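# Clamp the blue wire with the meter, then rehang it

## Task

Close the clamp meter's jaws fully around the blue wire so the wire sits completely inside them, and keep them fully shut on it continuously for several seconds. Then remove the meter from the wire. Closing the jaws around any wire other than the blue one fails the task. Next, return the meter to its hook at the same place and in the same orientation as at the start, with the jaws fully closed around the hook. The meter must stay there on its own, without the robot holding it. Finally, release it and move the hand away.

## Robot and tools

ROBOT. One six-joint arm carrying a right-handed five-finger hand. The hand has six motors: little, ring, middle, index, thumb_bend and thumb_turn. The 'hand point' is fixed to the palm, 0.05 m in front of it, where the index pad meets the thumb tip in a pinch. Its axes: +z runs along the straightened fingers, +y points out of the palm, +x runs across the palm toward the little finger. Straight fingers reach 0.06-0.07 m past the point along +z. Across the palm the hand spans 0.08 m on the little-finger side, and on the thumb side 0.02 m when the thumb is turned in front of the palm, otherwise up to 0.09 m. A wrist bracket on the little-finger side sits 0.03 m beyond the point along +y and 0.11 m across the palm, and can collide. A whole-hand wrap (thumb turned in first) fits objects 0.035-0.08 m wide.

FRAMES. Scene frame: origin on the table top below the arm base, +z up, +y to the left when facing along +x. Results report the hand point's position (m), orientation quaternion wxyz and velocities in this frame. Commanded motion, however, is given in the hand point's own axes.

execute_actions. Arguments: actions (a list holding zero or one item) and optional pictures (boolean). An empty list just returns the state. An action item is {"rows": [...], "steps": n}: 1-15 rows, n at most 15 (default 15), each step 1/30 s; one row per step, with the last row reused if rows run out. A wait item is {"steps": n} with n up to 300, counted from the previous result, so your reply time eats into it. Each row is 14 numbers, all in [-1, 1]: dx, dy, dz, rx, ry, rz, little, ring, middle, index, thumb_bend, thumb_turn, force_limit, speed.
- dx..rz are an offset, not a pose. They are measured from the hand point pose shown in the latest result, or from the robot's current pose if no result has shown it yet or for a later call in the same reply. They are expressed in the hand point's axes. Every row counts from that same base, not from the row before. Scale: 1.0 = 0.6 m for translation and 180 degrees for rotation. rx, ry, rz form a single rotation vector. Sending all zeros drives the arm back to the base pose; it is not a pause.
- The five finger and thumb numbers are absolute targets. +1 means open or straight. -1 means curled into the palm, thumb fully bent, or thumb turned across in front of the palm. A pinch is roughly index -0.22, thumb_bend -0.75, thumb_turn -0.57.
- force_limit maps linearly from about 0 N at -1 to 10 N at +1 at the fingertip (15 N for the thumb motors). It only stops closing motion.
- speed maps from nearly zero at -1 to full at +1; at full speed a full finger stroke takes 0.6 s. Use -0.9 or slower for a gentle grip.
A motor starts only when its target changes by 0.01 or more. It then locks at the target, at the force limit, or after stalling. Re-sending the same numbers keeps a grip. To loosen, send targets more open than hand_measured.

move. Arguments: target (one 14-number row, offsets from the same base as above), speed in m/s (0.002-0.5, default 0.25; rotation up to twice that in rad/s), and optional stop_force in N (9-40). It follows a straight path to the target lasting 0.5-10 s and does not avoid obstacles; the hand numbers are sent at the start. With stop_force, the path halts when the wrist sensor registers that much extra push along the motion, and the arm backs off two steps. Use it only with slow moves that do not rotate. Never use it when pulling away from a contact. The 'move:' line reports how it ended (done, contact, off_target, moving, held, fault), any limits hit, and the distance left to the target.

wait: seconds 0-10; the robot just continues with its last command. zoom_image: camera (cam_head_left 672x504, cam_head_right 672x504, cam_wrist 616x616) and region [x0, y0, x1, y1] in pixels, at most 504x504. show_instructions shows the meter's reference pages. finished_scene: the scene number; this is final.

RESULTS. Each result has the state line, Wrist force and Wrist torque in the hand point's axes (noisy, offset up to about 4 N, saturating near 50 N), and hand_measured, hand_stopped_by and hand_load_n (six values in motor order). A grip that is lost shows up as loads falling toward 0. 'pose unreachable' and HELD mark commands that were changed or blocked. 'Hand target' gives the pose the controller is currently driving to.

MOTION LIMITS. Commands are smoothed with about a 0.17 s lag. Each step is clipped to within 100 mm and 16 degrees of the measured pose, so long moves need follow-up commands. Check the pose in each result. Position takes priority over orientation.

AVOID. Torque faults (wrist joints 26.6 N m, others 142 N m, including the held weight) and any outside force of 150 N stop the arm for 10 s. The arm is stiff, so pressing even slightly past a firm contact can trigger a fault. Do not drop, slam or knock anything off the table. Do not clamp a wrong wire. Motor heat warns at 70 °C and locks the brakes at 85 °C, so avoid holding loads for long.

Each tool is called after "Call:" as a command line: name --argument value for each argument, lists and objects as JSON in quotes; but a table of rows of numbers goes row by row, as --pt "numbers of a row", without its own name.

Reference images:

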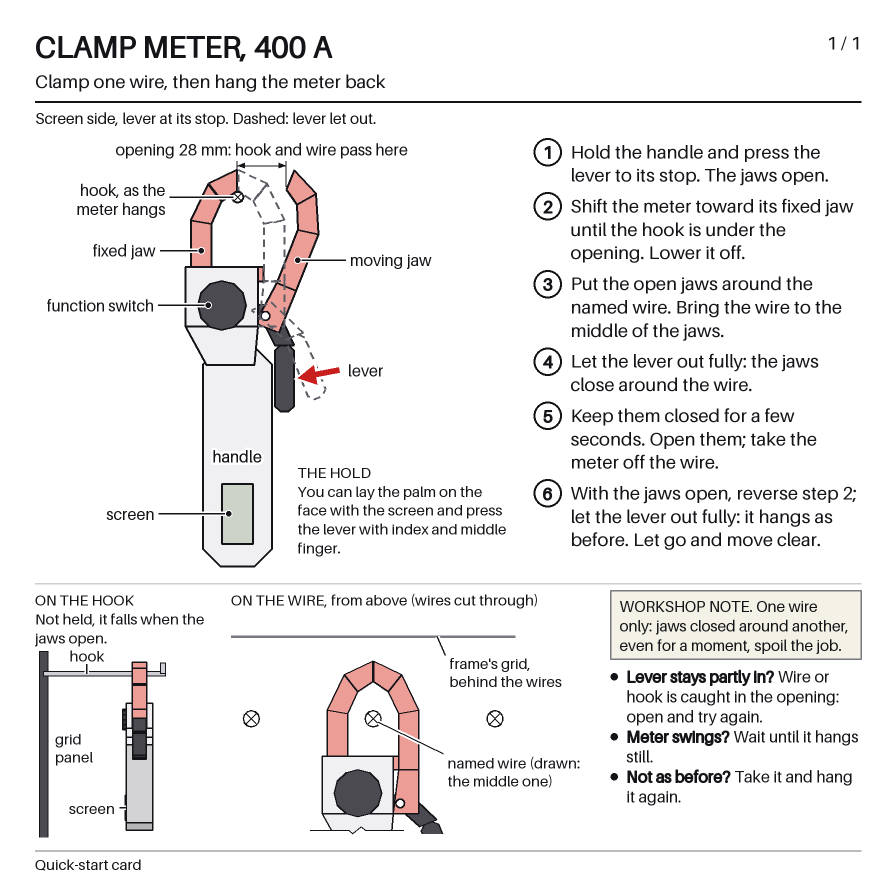

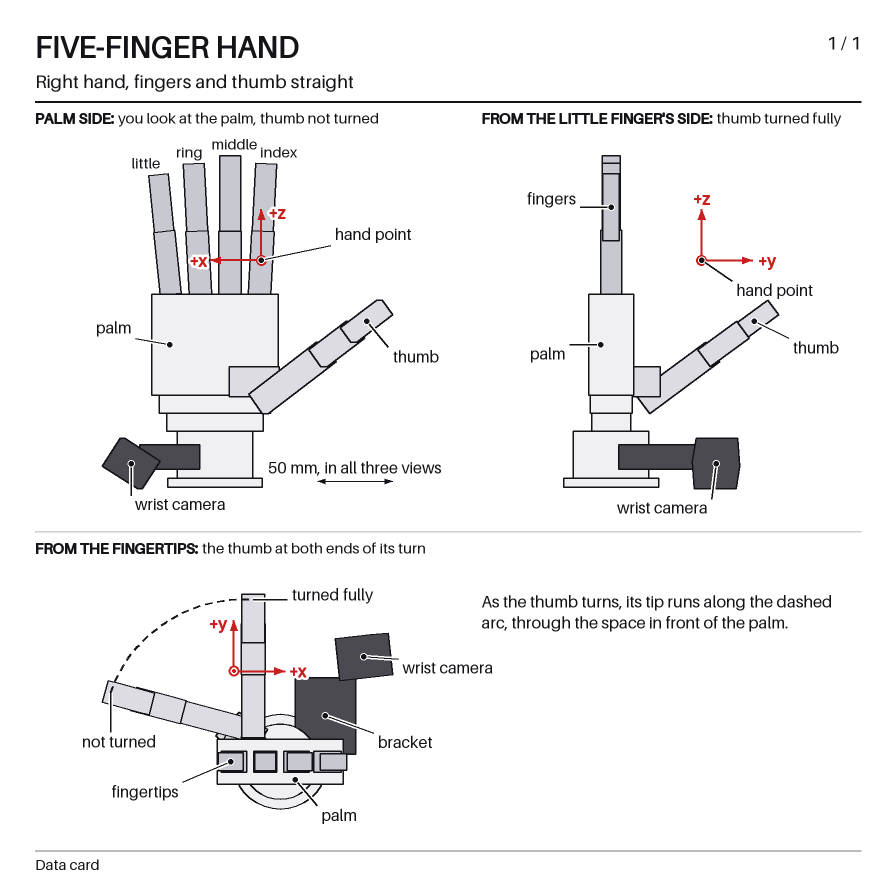

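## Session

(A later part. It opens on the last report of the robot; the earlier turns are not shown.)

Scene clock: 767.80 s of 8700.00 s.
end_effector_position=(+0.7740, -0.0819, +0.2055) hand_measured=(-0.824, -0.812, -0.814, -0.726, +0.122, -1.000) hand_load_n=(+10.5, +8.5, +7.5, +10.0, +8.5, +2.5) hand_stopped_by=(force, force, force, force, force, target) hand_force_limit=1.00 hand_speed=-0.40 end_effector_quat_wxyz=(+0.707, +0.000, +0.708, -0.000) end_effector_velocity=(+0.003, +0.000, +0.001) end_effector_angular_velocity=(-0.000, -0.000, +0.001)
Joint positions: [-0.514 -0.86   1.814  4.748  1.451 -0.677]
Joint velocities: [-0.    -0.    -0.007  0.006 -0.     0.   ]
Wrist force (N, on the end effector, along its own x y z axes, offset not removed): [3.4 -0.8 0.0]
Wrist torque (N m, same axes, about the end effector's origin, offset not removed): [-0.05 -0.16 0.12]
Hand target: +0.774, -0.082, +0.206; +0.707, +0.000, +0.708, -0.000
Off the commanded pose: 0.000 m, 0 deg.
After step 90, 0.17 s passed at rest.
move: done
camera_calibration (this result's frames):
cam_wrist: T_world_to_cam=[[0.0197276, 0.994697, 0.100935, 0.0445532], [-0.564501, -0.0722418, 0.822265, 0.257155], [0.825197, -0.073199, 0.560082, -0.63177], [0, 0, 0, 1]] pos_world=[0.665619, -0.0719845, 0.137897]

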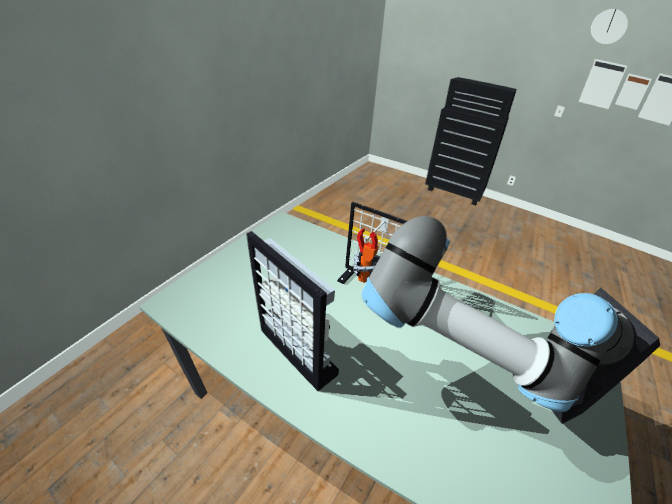

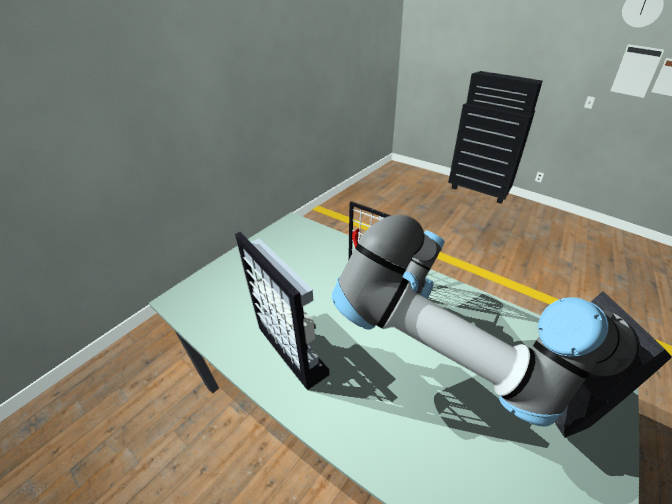

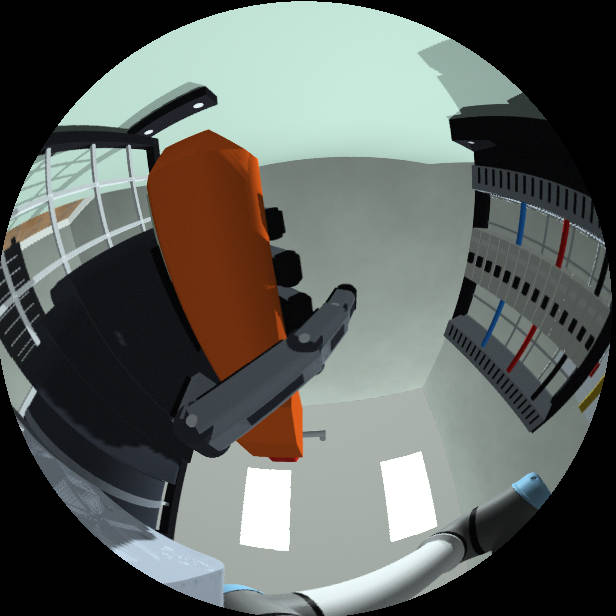

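Hook is under the fixed jaw. Releasing the lever to close the jaws.

Call:
execute_actions --actions '[{"rows": [[0,0,0,0,0,0,-0.98,-0.98,-0.98,0.6,-1,-1,1.0,-0.4]], "steps": 15}]' --pictures false

Call:
wait --seconds 1.0

Call:
zoom_image --camera "cam_head_left" --region '[325, 210, 405, 300]'

Scene clock: 773.90 s of 8700.00 s.
end_effector_position=(+0.7741, -0.0818, +0.2055) hand_measured=(-0.824, -0.812, -0.814, -0.330, +0.122, -1.000) hand_load_n=(+8.5, +8.0, +8.0, +2.0, +8.0, +2.5) hand_stopped_by=(force, force, force, moving, force, target) hand_force_limit=1.00 hand_speed=-0.40 end_effector_quat_wxyz=(+0.707, +0.000, +0.708, -0.000) end_effector_velocity=(-0.000, +0.000, -0.000) end_effector_angular_velocity=(-0.000, -0.000, +0.000)
Joint positions: [-0.514 -0.86   1.814  4.748  1.451 -0.677]
Joint velocities: [ 0.  0.  0. -0. -0. -0.]
Wrist force (N, on the end effector, along its own x y z axes, offset not removed): [2.9 -1.6 0.6]
Wrist torque (N m, same axes, about the end effector's origin, offset not removed): [-0.21 -0.13 0.04]
Hand target: +0.774, -0.082, +0.205; +0.707, +0.000, +0.708, -0.000
Off the commanded pose: 0.000 m, 0 deg.
Steps of this call (steps 1 to 90: nothing new was sent; then 2.60 s passed at rest; steps 91 to 105: all 15 steps of this action). Readings (end_effector_position | what the end effector reports):
91: (+0.7743, -0.0819, +0.2055) | hand_measured=(-0.824, -0.812, -0.814, -0.726, +0.122, -1.000) hand_load_n=(+10.5, +8.5, +7.5, +10.0, +8.5, +2.5) hand_stopped_by=(force, force, force, moving, force, target) hand_force_limit=1.00 hand_speed=-0.40
92: (+0.7743, -0.0819, +0.2055) | hand_measured=(-0.824, -0.812, -0.814, -0.726, +0.122, -1.000) hand_load_n=(+10.5, +8.5, +7.5, +10.0, +8.5, +2.5) hand_stopped_by=(force, force, force, moving, force, target) hand_force_limit=1.00 hand_speed=-0.40
94: (+0.7743, -0.0819, +0.2055) | hand_measured=(-0.824, -0.812, -0.814, -0.696, +0.122, -1.000) hand_load_n=(+10.0, +8.5, +7.5, +6.5, +8.5, +2.5) hand_stopped_by=(force, force, force, moving, force, target) hand_force_limit=1.00 hand_speed=-0.40
98: (+0.7742, -0.0818, +0.2055) | hand_measured=(-0.824, -0.812, -0.814, -0.564, +0.122, -1.000) hand_load_n=(+8.5, +8.0, +8.0, +3.0, +8.0, +2.5) hand_stopped_by=(force, force, force, moving, force, target) hand_force_limit=1.00 hand_speed=-0.40
105: the state above

Scene clock: 774.90 s of 8700.00 s.
end_effector_position=(+0.7740, -0.0818, +0.2055) hand_measured=(-0.824, -0.812, -0.814, +0.600, +0.122, -1.000) hand_load_n=(+8.0, +8.0, +8.0, +0.0, +7.5, +3.0) hand_stopped_by=(force, force, force, moving, force, target) hand_force_limit=1.00 hand_speed=-0.40 end_effector_quat_wxyz=(+0.707, +0.000, +0.708, -0.000) end_effector_velocity=(+0.000, +0.000, +0.000) end_effector_angular_velocity=(-0.001, -0.001, +0.000)
Joint positions: [-0.514 -0.86   1.814  4.748  1.451 -0.677]
Joint velocities: [-0.    -0.    -0.001  0.     0.    -0.001]
Wrist force (N, on the end effector, along its own x y z axes, offset not removed): [2.6 -1.3 0.6]
Wrist torque (N m, same axes, about the end effector's origin, offset not removed): [-0.20 -0.09 -0.01]
Hand target: +0.774, -0.082, +0.205; +0.707, +0.000, +0.708, -0.000
Off the commanded pose: 0.000 m, 0 deg.
Steps of this call (steps 1 to 30: nothing new was sent). Readings (end_effector_position | what the end effector reports):
1: (+0.7740, -0.0818, +0.2055) | hand_measured=(-0.824, -0.812, -0.814, -0.296, +0.122, -1.000) hand_load_n=(+8.5, +8.0, +8.0, +1.5, +8.0, +2.5) hand_stopped_by=(force, force, force, moving, force, target) hand_force_limit=1.00 hand_speed=-0.40
2: (+0.7740, -0.0818, +0.2055) | hand_measured=(-0.824, -0.812, -0.814, -0.264, +0.122, -1.000) hand_load_n=(+8.5, +8.0, +8.0, +1.5, +8.0, +2.5) hand_stopped_by=(force, force, force, moving, force, target) hand_force_limit=1.00 hand_speed=-0.40
4: (+0.7740, -0.0818, +0.2055) | hand_measured=(-0.824, -0.812, -0.814, -0.196, +0.122, -1.000) hand_load_n=(+8.5, +8.0, +8.0, +1.5, +8.0, +2.5) hand_stopped_by=(force, force, force, moving, force, target) hand_force_limit=1.00 hand_speed=-0.40
8: (+0.7740, -0.0818, +0.2055) | hand_measured=(-0.824, -0.812, -0.814, -0.064, +0.122, -1.000) hand_load_n=(+8.0, +8.0, +8.0, +0.5, +8.0, +3.0) hand_stopped_by=(force, force, force, moving, force, target) hand_force_limit=1.00 hand_speed=-0.40
30: the state above
camera_calibration (this result's frames):
cam_wrist: T_world_to_cam=[[0.0196983, 0.994699, 0.100929, 0.0445604], [-0.564519, -0.0722523, 0.822252, 0.257161], [0.825185, -0.0731734, 0.560103, -0.631783], [0, 0, 0, 1]] pos_world=[0.665633, -0.0719734, 0.137914]

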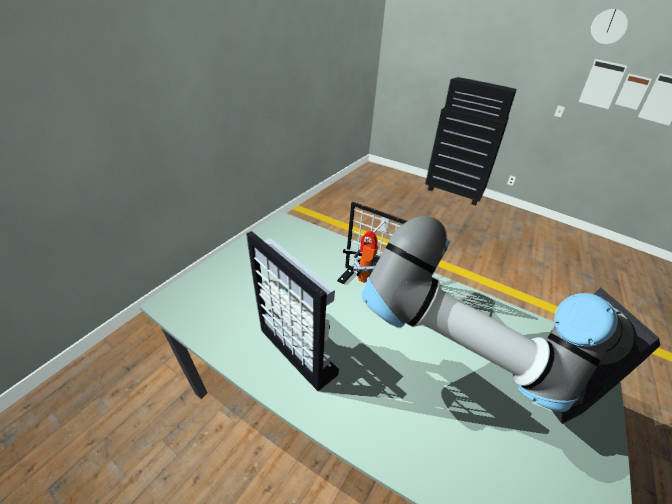

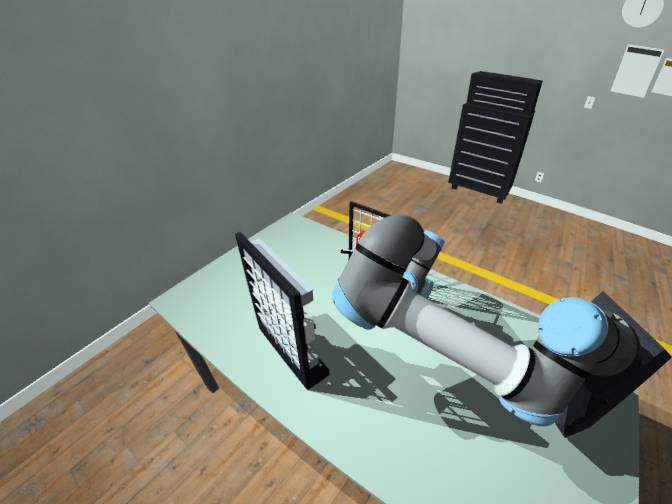

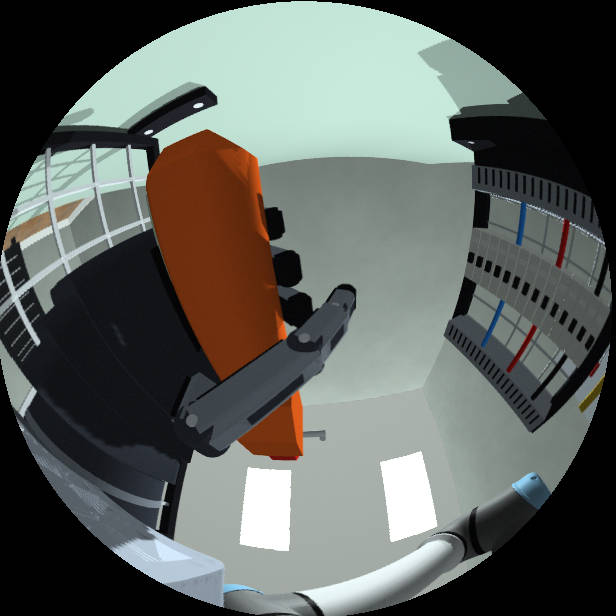

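Region (325, 210, 405, 300) of cam_head_left's 672x504 image, scaled by 5.600, with more detail than that image has.

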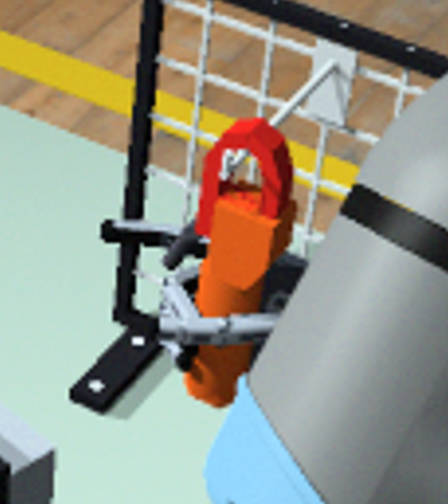

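Call:
move --target '[0.008,0,0,0,0,0,-0.98,-0.98,-0.98,0.6,-1,-1,1.0,-0.4]' --speed 0.01

Scene clock: 787.10 s of 8700.00 s.
end_effector_position=(+0.7741, -0.0819, +0.2013) hand_measured=(-0.824, -0.812, -0.812, +0.600, +0.122, -1.000) hand_load_n=(+7.0, +7.5, +8.0, +0.0, +7.5, +2.0) hand_stopped_by=(force, force, force, target, force, target) hand_force_limit=1.00 hand_speed=-0.40 end_effector_quat_wxyz=(+0.707, +0.000, +0.707, -0.000) end_effector_velocity=(+0.000, +0.000, -0.003) end_effector_angular_velocity=(-0.000, +0.001, +0.000)
Joint positions: [-0.508 -0.852  1.807  4.747  1.456 -0.68 ]
Joint velocities: [ 0.004  0.005 -0.005  0.     0.002 -0.002]
Wrist force (N, on the end effector, along its own x y z axes, offset not removed): [-21.0 -1.8 -3.4]
Wrist torque (N m, same axes, about the end effector's origin, offset not removed): [-0.05 0.58 -0.83]
Hand target: +0.774, -0.082, +0.201; +0.707, +0.000, +0.708, -0.000
Off the commanded pose: 0.001 m, 0 deg.
After step 100, 8.17 s passed at rest.
move: done
camera_calibration (this result's frames):
cam_wrist: T_world_to_cam=[[0.0196274, 0.994715, 0.100783, 0.0451203], [-0.564919, -0.0721353, 0.821987, 0.261059], [0.824913, -0.0730674, 0.560517, -0.629311], [0, 0, 0, 1]] pos_world=[0.665718, -0.0720324, 0.133605]

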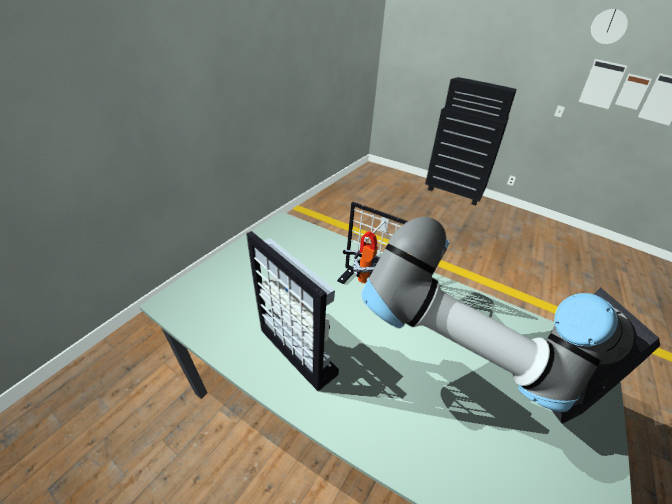

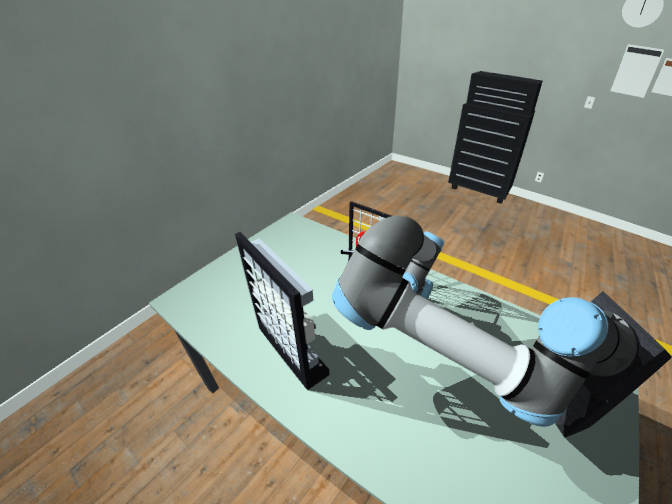

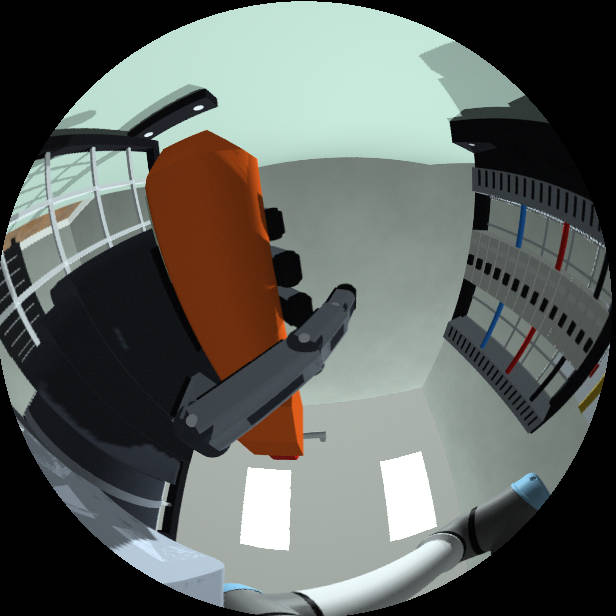

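Call:
move --target '[-0.0018,0,0,0,0,0,-0.98,-0.98,-0.98,0.6,-1,-1,1.0,-0.4]' --speed 0.005

Scene clock: 790.13 s of 8700.00 s.
end_effector_position=(+0.7741, -0.0819, +0.2021) hand_measured=(-0.824, -0.812, -0.812, +0.600, +0.122, -1.000) hand_load_n=(+6.5, +7.5, +8.5, +0.0, +7.5, +2.0) hand_stopped_by=(force, force, force, target, force, target) hand_force_limit=1.00 hand_speed=-0.40 end_effector_quat_wxyz=(+0.707, +0.000, +0.708, -0.000) end_effector_velocity=(+0.001, +0.000, +0.002) end_effector_angular_velocity=(-0.000, -0.002, +0.001)
Joint positions: [-0.51  -0.854  1.809  4.747  1.455 -0.68 ]
Joint velocities: [-0.002 -0.002 -0.    -0.    -0.     0.001]
Wrist force (N, on the end effector, along its own x y z axes, offset not removed): [-2.2 -0.1 -0.9]
Wrist torque (N m, same axes, about the end effector's origin, offset not removed): [0.09 0.08 -0.10]
Hand target: +0.774, -0.082, +0.202; +0.707, +0.000, +0.707, -0.000
Off the commanded pose: 0.000 m, 0 deg.
move: done
camera_calibration (this result's frames):
cam_wrist: T_world_to_cam=[[0.0197227, 0.994704, 0.100873, 0.0449179], [-0.564708, -0.072175, 0.822129, 0.260141], [0.825055, -0.0731782, 0.560293, -0.629853], [0, 0, 0, 1]] pos_world=[0.665682, -0.0719958, 0.134502]

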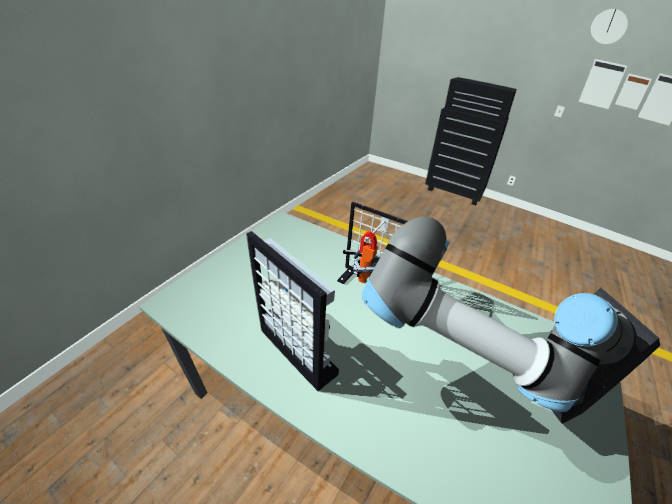

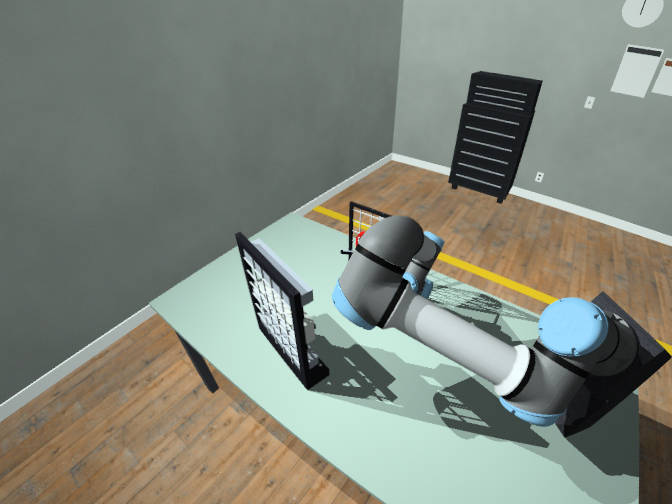

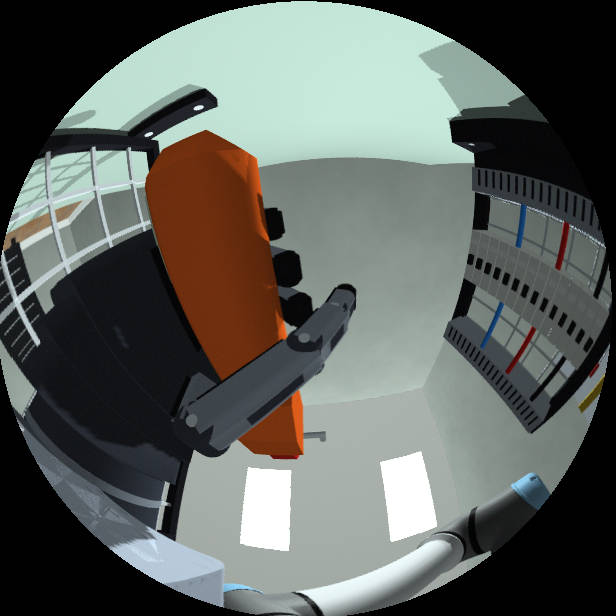

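Call:
execute_actions --actions '[{"rows": [[0,0,0,0,0,0,1,1,1,1,1,-1,0.0,-0.6]], "steps": 15}]' --pictures false

Call:
wait --seconds 2.0

Call:
zoom_image --camera "cam_head_left" --region '[325, 210, 405, 300]'

Scene clock: 801.80 s of 8700.00 s.
end_effector_position=(+0.7740, -0.0819, +0.2022) hand_measured=(-0.562, -0.548, -0.550, +0.864, +0.284, -1.000) hand_load_n=(+0.0, +0.0, +0.0, +0.0, +0.0, +0.0) hand_stopped_by=(moving, moving, moving, moving, moving, target) hand_force_limit=0.00 hand_speed=-0.60 end_effector_quat_wxyz=(+0.707, +0.000, +0.708, -0.000) end_effector_velocity=(-0.001, -0.000, -0.001) end_effector_angular_velocity=(+0.001, +0.002, -0.002)
Joint positions: [-0.51  -0.854  1.809  4.747  1.455 -0.68 ]
Joint velocities: [0.001 0.001 0.001 0.001 0.    0.   ]
Wrist force (N, on the end effector, along its own x y z axes, offset not removed): [2.7 -0.4 -0.4]
Wrist torque (N m, same axes, about the end effector's origin, offset not removed): [0.11 -0.25 0.15]
Hand target: +0.774, -0.082, +0.202; +0.707, +0.000, +0.708, -0.000
Off the commanded pose: 0.000 m, 0 deg.
Steps of this call (steps 1 to 90: nothing new was sent; then 8.17 s passed at rest; steps 91 to 105: all 15 steps of this action). Readings (end_effector_position | what the end effector reports):
91: (+0.7741, -0.0819, +0.2023) | hand_measured=(-0.824, -0.812, -0.812, +0.600, +0.122, -1.000) hand_load_n=(+6.0, +7.5, +8.5, +0.0, +7.5, +2.0) hand_stopped_by=(moving, moving, moving, moving, moving, target) hand_force_limit=0.00 hand_speed=-0.60
92: (+0.7741, -0.0819, +0.2023) | hand_measured=(-0.824, -0.812, -0.812, +0.600, +0.122, -1.000) hand_load_n=(+6.0, +7.5, +8.5, +0.0, +7.5, +2.0) hand_stopped_by=(moving, moving, moving, moving, moving, target) hand_force_limit=0.00 hand_speed=-0.60
94: (+0.7741, -0.0819, +0.2023) | hand_measured=(-0.806, -0.792, -0.794, +0.620, +0.134, -1.000) hand_load_n=(+0.5, +0.5, -0.5, +0.0, +6.0, +1.5) hand_stopped_by=(moving, moving, moving, moving, moving, target) hand_force_limit=0.00 hand_speed=-0.60
98: (+0.7741, -0.0819, +0.2023) | hand_measured=(-0.716, -0.704, -0.704, +0.710, +0.186, -1.000) hand_load_n=(+0.0, +0.0, +0.0, +0.0, +0.0, +0.0) hand_stopped_by=(moving, moving, moving, moving, moving, target) hand_force_limit=0.00 hand_speed=-0.60
105: the state above

Scene clock: 803.80 s of 8700.00 s.
end_effector_position=(+0.7741, -0.0819, +0.2021) hand_measured=(+0.772, +0.786, +0.784, +1.000, +1.000, -1.000) hand_load_n=(+0.0, +0.0, +0.0, +0.0, +0.0, +0.0) hand_stopped_by=(moving, moving, moving, target, target, target) hand_force_limit=0.00 hand_speed=-0.60 end_effector_quat_wxyz=(+0.707, +0.000, +0.708, -0.000) end_effector_velocity=(+0.000, +0.000, -0.000) end_effector_angular_velocity=(-0.000, +0.000, +0.000)
Joint positions: [-0.51  -0.854  1.809  4.747  1.455 -0.68 ]
Joint velocities: [ 0. -0. -0.  0. -0. -0.]
Wrist force (N, on the end effector, along its own x y z axes, offset not removed): [1.0 -0.9 -0.3]
Wrist torque (N m, same axes, about the end effector's origin, offset not removed): [-0.03 -0.04 0.08]
Hand target: +0.774, -0.082, +0.202; +0.707, +0.000, +0.708, -0.000
Off the commanded pose: 0.000 m, 0 deg.
Steps of this call (steps 1 to 60: nothing new was sent). Readings (end_effector_position | what the end effector reports):
1: (+0.7740, -0.0819, +0.2022) | hand_measured=(-0.540, -0.526, -0.528, +0.886, +0.298, -1.000) hand_load_n=(+0.0, +0.0, +0.0, +0.0, +0.0, +0.0) hand_stopped_by=(moving, moving, moving, moving, moving, target) hand_force_limit=0.00 hand_speed=-0.60
2: (+0.7740, -0.0819, +0.2022) | hand_measured=(-0.516, -0.504, -0.504, +0.910, +0.312, -1.000) hand_load_n=(+0.0, +0.0, +0.0, +0.0, +0.0, +0.0) hand_stopped_by=(moving, moving, moving, moving, moving, target) hand_force_limit=0.00 hand_speed=-0.60
4: (+0.7740, -0.0819, +0.2022) | hand_measured=(-0.472, -0.460, -0.460, +0.954, +0.340, -1.000) hand_load_n=(+0.0, +0.0, +0.0, +0.0, +0.0, +0.0) hand_stopped_by=(moving, moving, moving, moving, moving, target) hand_force_limit=0.00 hand_speed=-0.60
8: (+0.7741, -0.0819, +0.2021) | hand_measured=(-0.384, -0.370, -0.372, +1.000, +0.396, -1.000) hand_load_n=(+0.0, +0.0, +0.0, +0.0, +0.0, +0.0) hand_stopped_by=(moving, moving, moving, moving, moving, target) hand_force_limit=0.00 hand_speed=-0.60
60: the state above
camera_calibration (this result's frames):
cam_wrist: T_world_to_cam=[[0.0197241, 0.994704, 0.100873, 0.0449172], [-0.564707, -0.0721746, 0.82213, 0.260141], [0.825056, -0.0731794, 0.560292, -0.629853], [0, 0, 0, 1]] pos_world=[0.665681, -0.071996, 0.134502]

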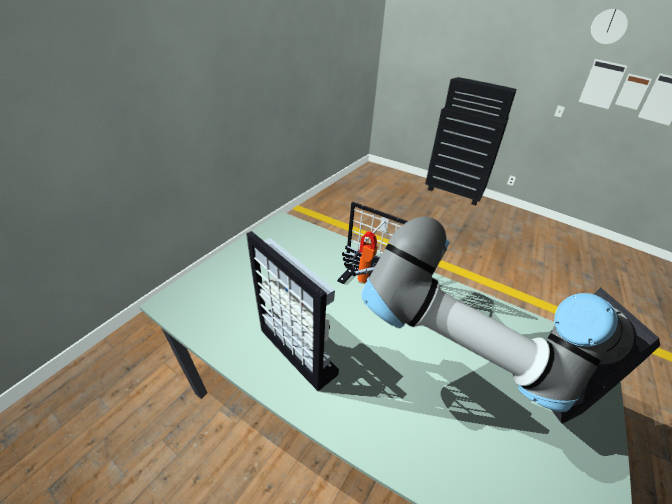

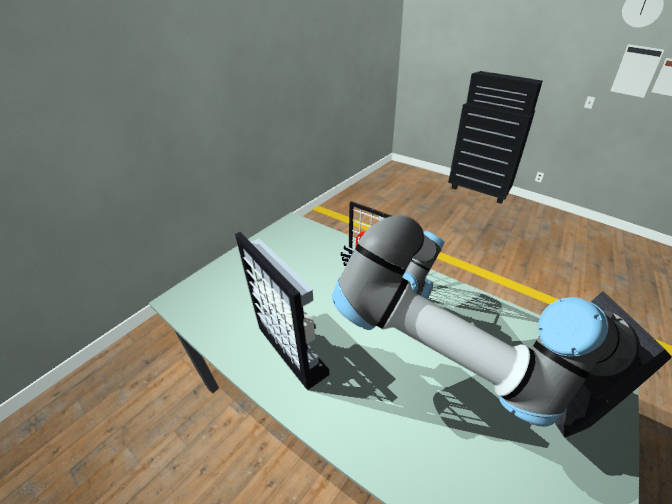

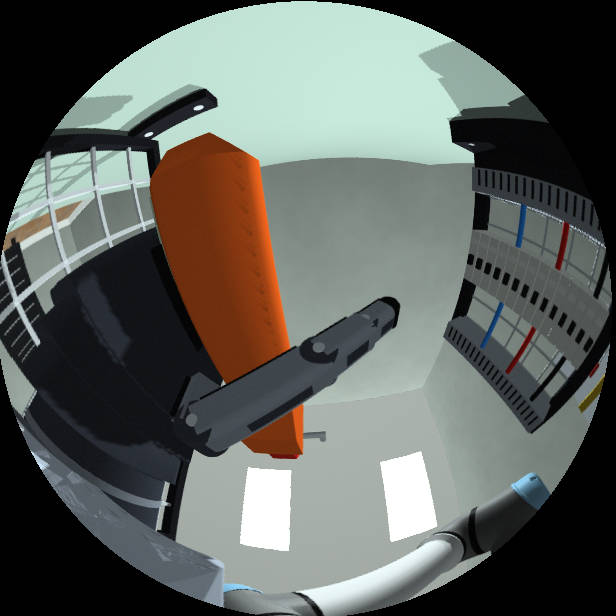

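Region (325, 210, 405, 300) of cam_head_left's 672x504 image, scaled by 5.600, with more detail than that image has.

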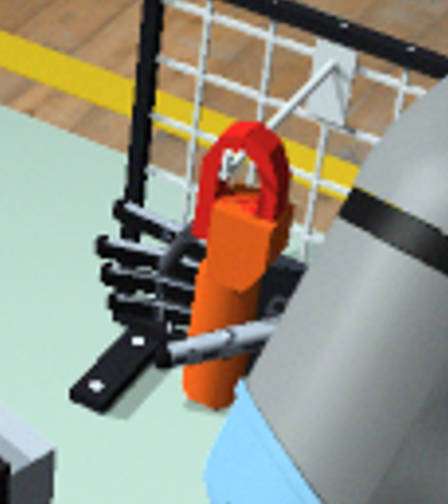

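Call:
move --target '[0,-0.01,0,0,0,0,1,1,1,1,1,-1,0.0,-0.6]' --speed 0.03

Call:
move --target '[0,0,-0.26,0,0,0,1,1,1,1,1,-1,0.0,-0.6]' --speed 0.08

Call:
zoom_image --camera "cam_head_left" --region '[325, 210, 405, 300]'

Scene clock: 809.90 s of 8700.00 s.
end_effector_position=(+0.7741, -0.0876, +0.2021) hand_measured=(+1.000, +1.000, +1.000, +1.000, +1.000, -1.000) hand_load_n=(+0.0, +0.0, +0.0, +0.0, +0.0, +0.0) hand_stopped_by=(target, target, target, target, target, target) hand_force_limit=0.00 hand_speed=-0.60 end_effector_quat_wxyz=(+0.707, +0.000, +0.708, -0.000) end_effector_velocity=(+0.000, -0.002, +0.000) end_effector_angular_velocity=(-0.000, +0.000, +0.000)
Joint positions: [-0.516 -0.844  1.803  4.743  1.45  -0.676]
Joint velocities: [-0.003  0.004 -0.003 -0.002 -0.002  0.001]
Wrist force (N, on the end effector, along its own x y z axes, offset not removed): [2.0 -0.2 -0.2]
Wrist torque (N m, same axes, about the end effector's origin, offset not removed): [0.13 -0.29 0.16]
Hand target: +0.774, -0.088, +0.202; +0.707, +0.000, +0.708, -0.000
Off the commanded pose: 0.000 m, 0 deg.
After step 110, 1.70 s passed at rest.
move: done
camera_calibration (this result's frames):
cam_wrist: T_world_to_cam=[[0.0197273, 0.994702, 0.100893, 0.0505939], [-0.564706, -0.0721895, 0.822129, 0.259736], [0.825057, -0.0731932, 0.560289, -0.630269], [0, 0, 0, 1]] pos_world=[0.665684, -0.0777071, 0.134493]

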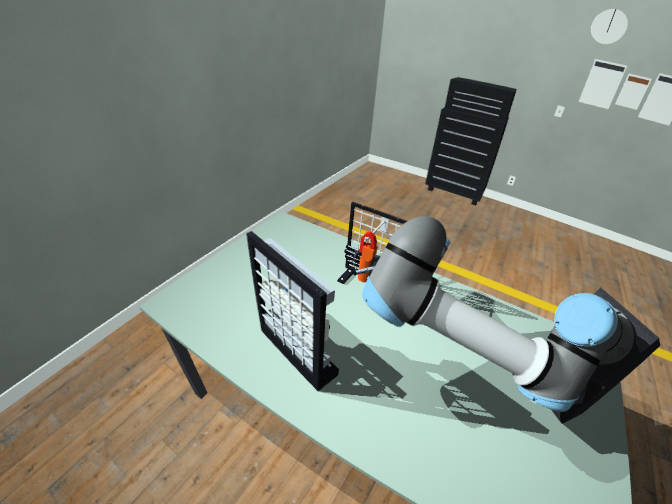

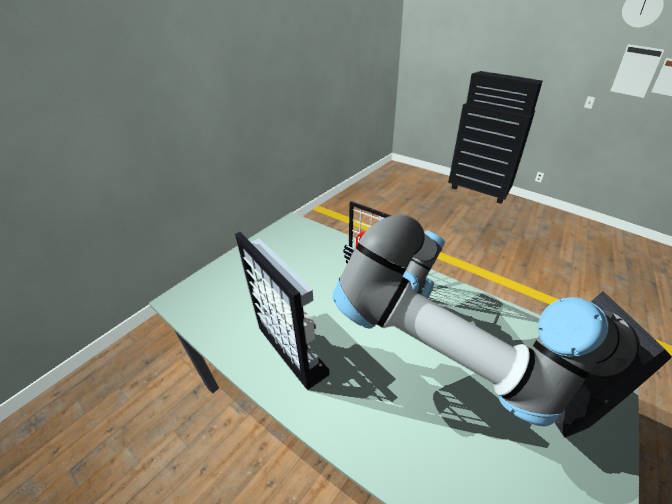

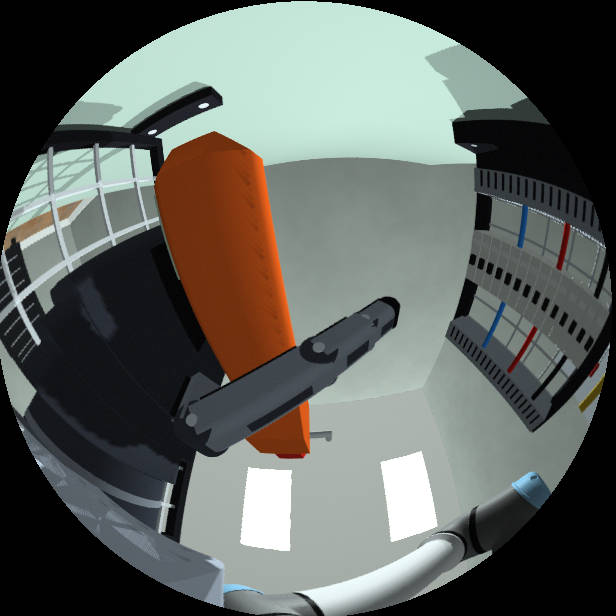

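Scene clock: 812.37 s of 8700.00 s.
end_effector_position=(+0.6184, -0.0876, +0.2025) hand_measured=(+1.000, +1.000, +1.000, +1.000, +1.000, -1.000) hand_load_n=(+0.0, +0.0, +0.0, +0.0, +0.0, +0.0) hand_stopped_by=(target, target, target, target, target, target) hand_force_limit=0.00 hand_speed=-0.60 end_effector_quat_wxyz=(+0.707, +0.000, +0.708, -0.000) end_effector_velocity=(-0.002, +0.000, +0.000) end_effector_angular_velocity=(+0.000, -0.000, +0.001)
Joint positions: [-0.56  -0.776  2.169  4.306  1.413 -0.652]
Joint velocities: [-0.001  0.003  0.005 -0.009 -0.001  0.001]
Wrist force (N, on the end effector, along its own x y z axes, offset not removed): [0.7 0.2 0.1]
Wrist torque (N m, same axes, about the end effector's origin, offset not removed): [0.04 -0.04 0.09]
Hand target: +0.618, -0.088, +0.203; +0.707, +0.000, +0.708, -0.000
Off the commanded pose: 0.000 m, 0 deg.
move: done
camera_calibration (this result's frames):
cam_wrist: T_world_to_cam=[[0.0197756, 0.994692, 0.100982, 0.0536177], [-0.564757, -0.072231, 0.82209, 0.171522], [0.82502, -0.0732874, 0.560331, -0.502052], [0, 0, 0, 1]] pos_world=[0.510011, -0.0777379, 0.134894]

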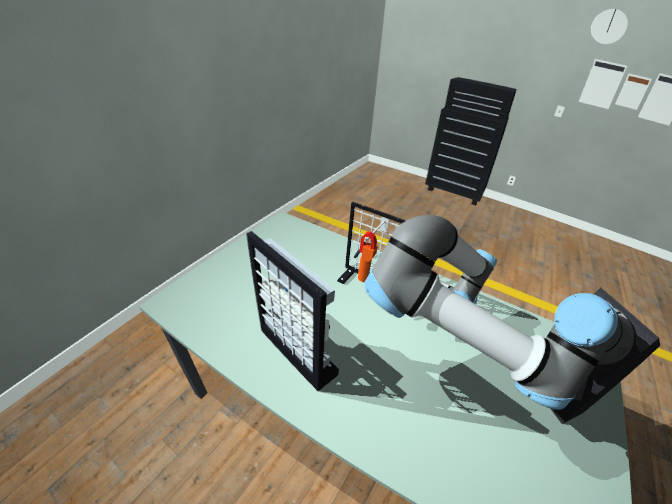

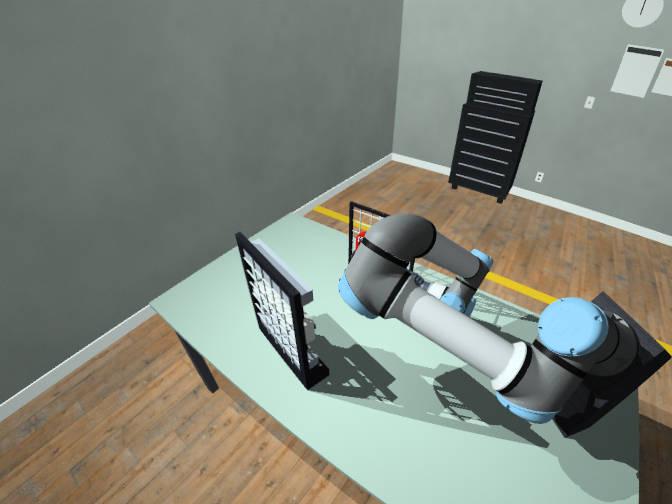

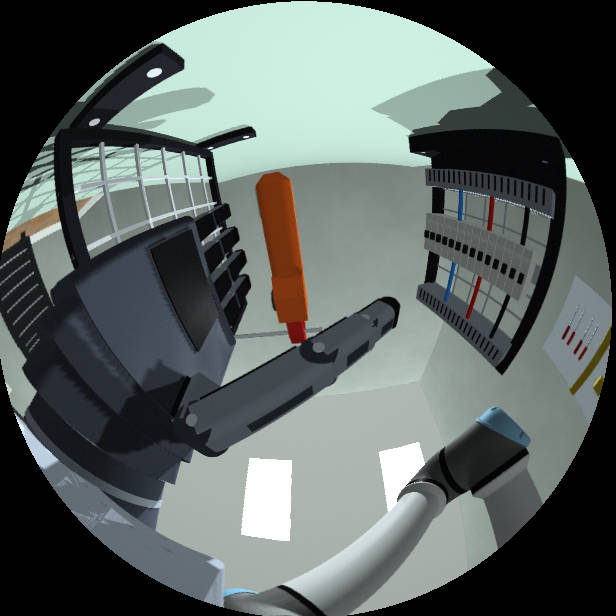

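Region (325, 210, 405, 300) of cam_head_left's 672x504 image, scaled by 5.600, with more detail than that image has.

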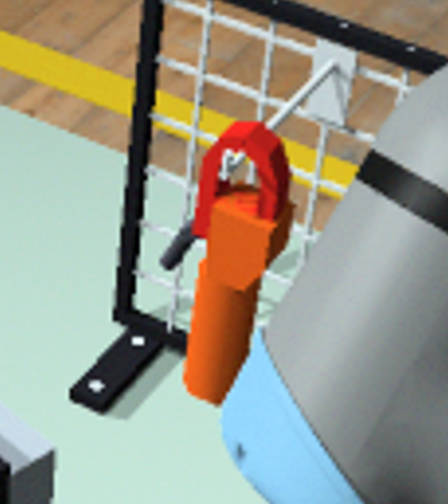

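Call:
move --target '[-0.03,0.146,-0.064,-0.2,0,0,1,1,1,1,1,-1,0.0,-0.6]' --speed 0.2

Call:
zoom_image --camera "cam_head_left" --region '[325, 210, 405, 300]'

Scene clock: 822.87 s of 8700.00 s.
end_effector_position=(+0.5802, -0.0001, +0.2207) hand_measured=(+1.000, +1.000, +1.000, +1.000, +1.000, -1.000) hand_load_n=(+0.0, +0.0, +0.0, +0.0, +0.0, +0.0) hand_stopped_by=(target, target, target, target, target, target) hand_force_limit=0.00 hand_speed=-0.60 end_effector_quat_wxyz=(+0.673, -0.217, +0.673, +0.218) end_effector_velocity=(-0.001, +0.002, +0.000) end_effector_angular_velocity=(-0.000, -0.001, +0.013)
Joint positions: [-0.634 -0.661  2.106  3.653  1.043 -0.385]
Joint velocities: [-0.     0.001 -0.003 -0.013 -0.005  0.007]
Wrist force (N, on the end effector, along its own x y z axes, offset not removed): [1.3 -0.5 0.7]
Wrist torque (N m, same axes, about the end effector's origin, offset not removed): [-0.12 -0.12 0.03]
Hand target: +0.580, +0.000, +0.221; +0.672, -0.218, +0.673, +0.219
Off the commanded pose: 0.000 m, 0 deg.
After step 90, 5.40 s passed at rest.
move: done
camera_calibration (this result's frames):
cam_wrist: T_world_to_cam=[[-0.567701, 0.816856, 0.102283, 0.306042], [-0.415193, -0.391384, 0.821239, 0.054704], [0.710866, 0.423751, 0.561341, -0.408263], [0, 0, 0, 1]] pos_world=[0.486674, -0.0555802, 0.152947]

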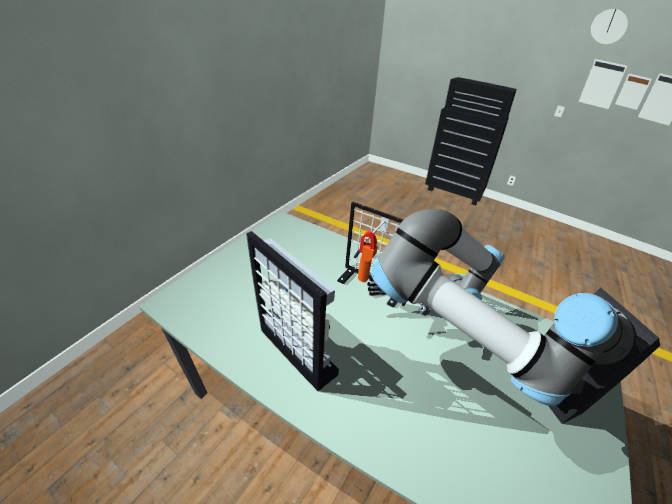

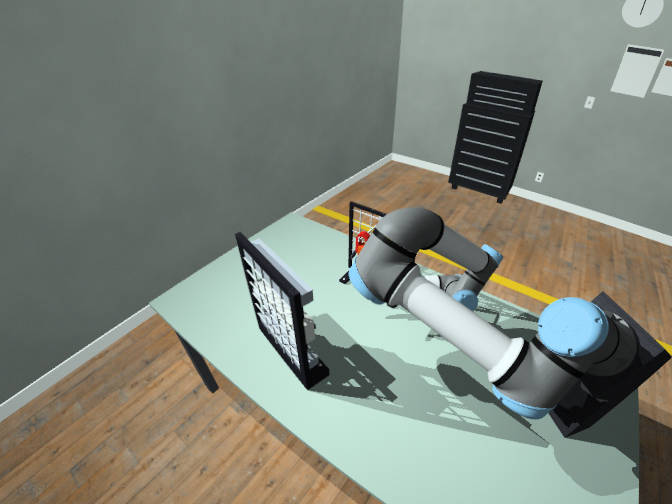

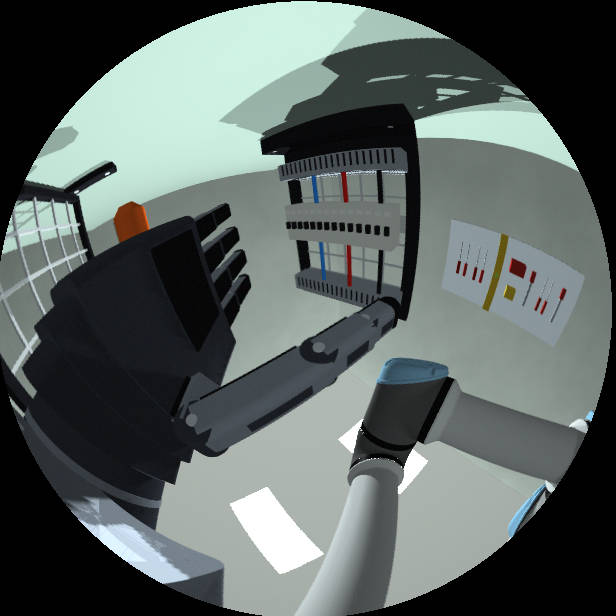

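Region (325, 210, 405, 300) of cam_head_left's 672x504 image, scaled by 5.600, with more detail than that image has.

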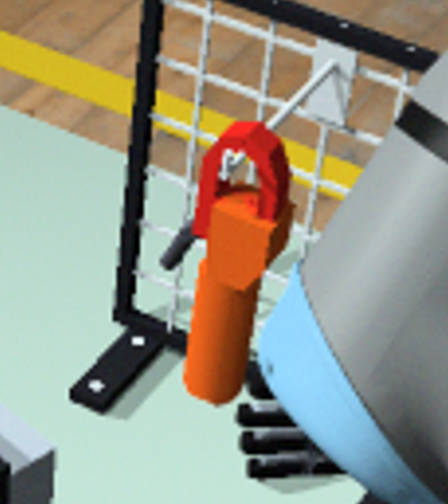

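Call:
finished_scene --scene 1

The scene is finished: the task was done.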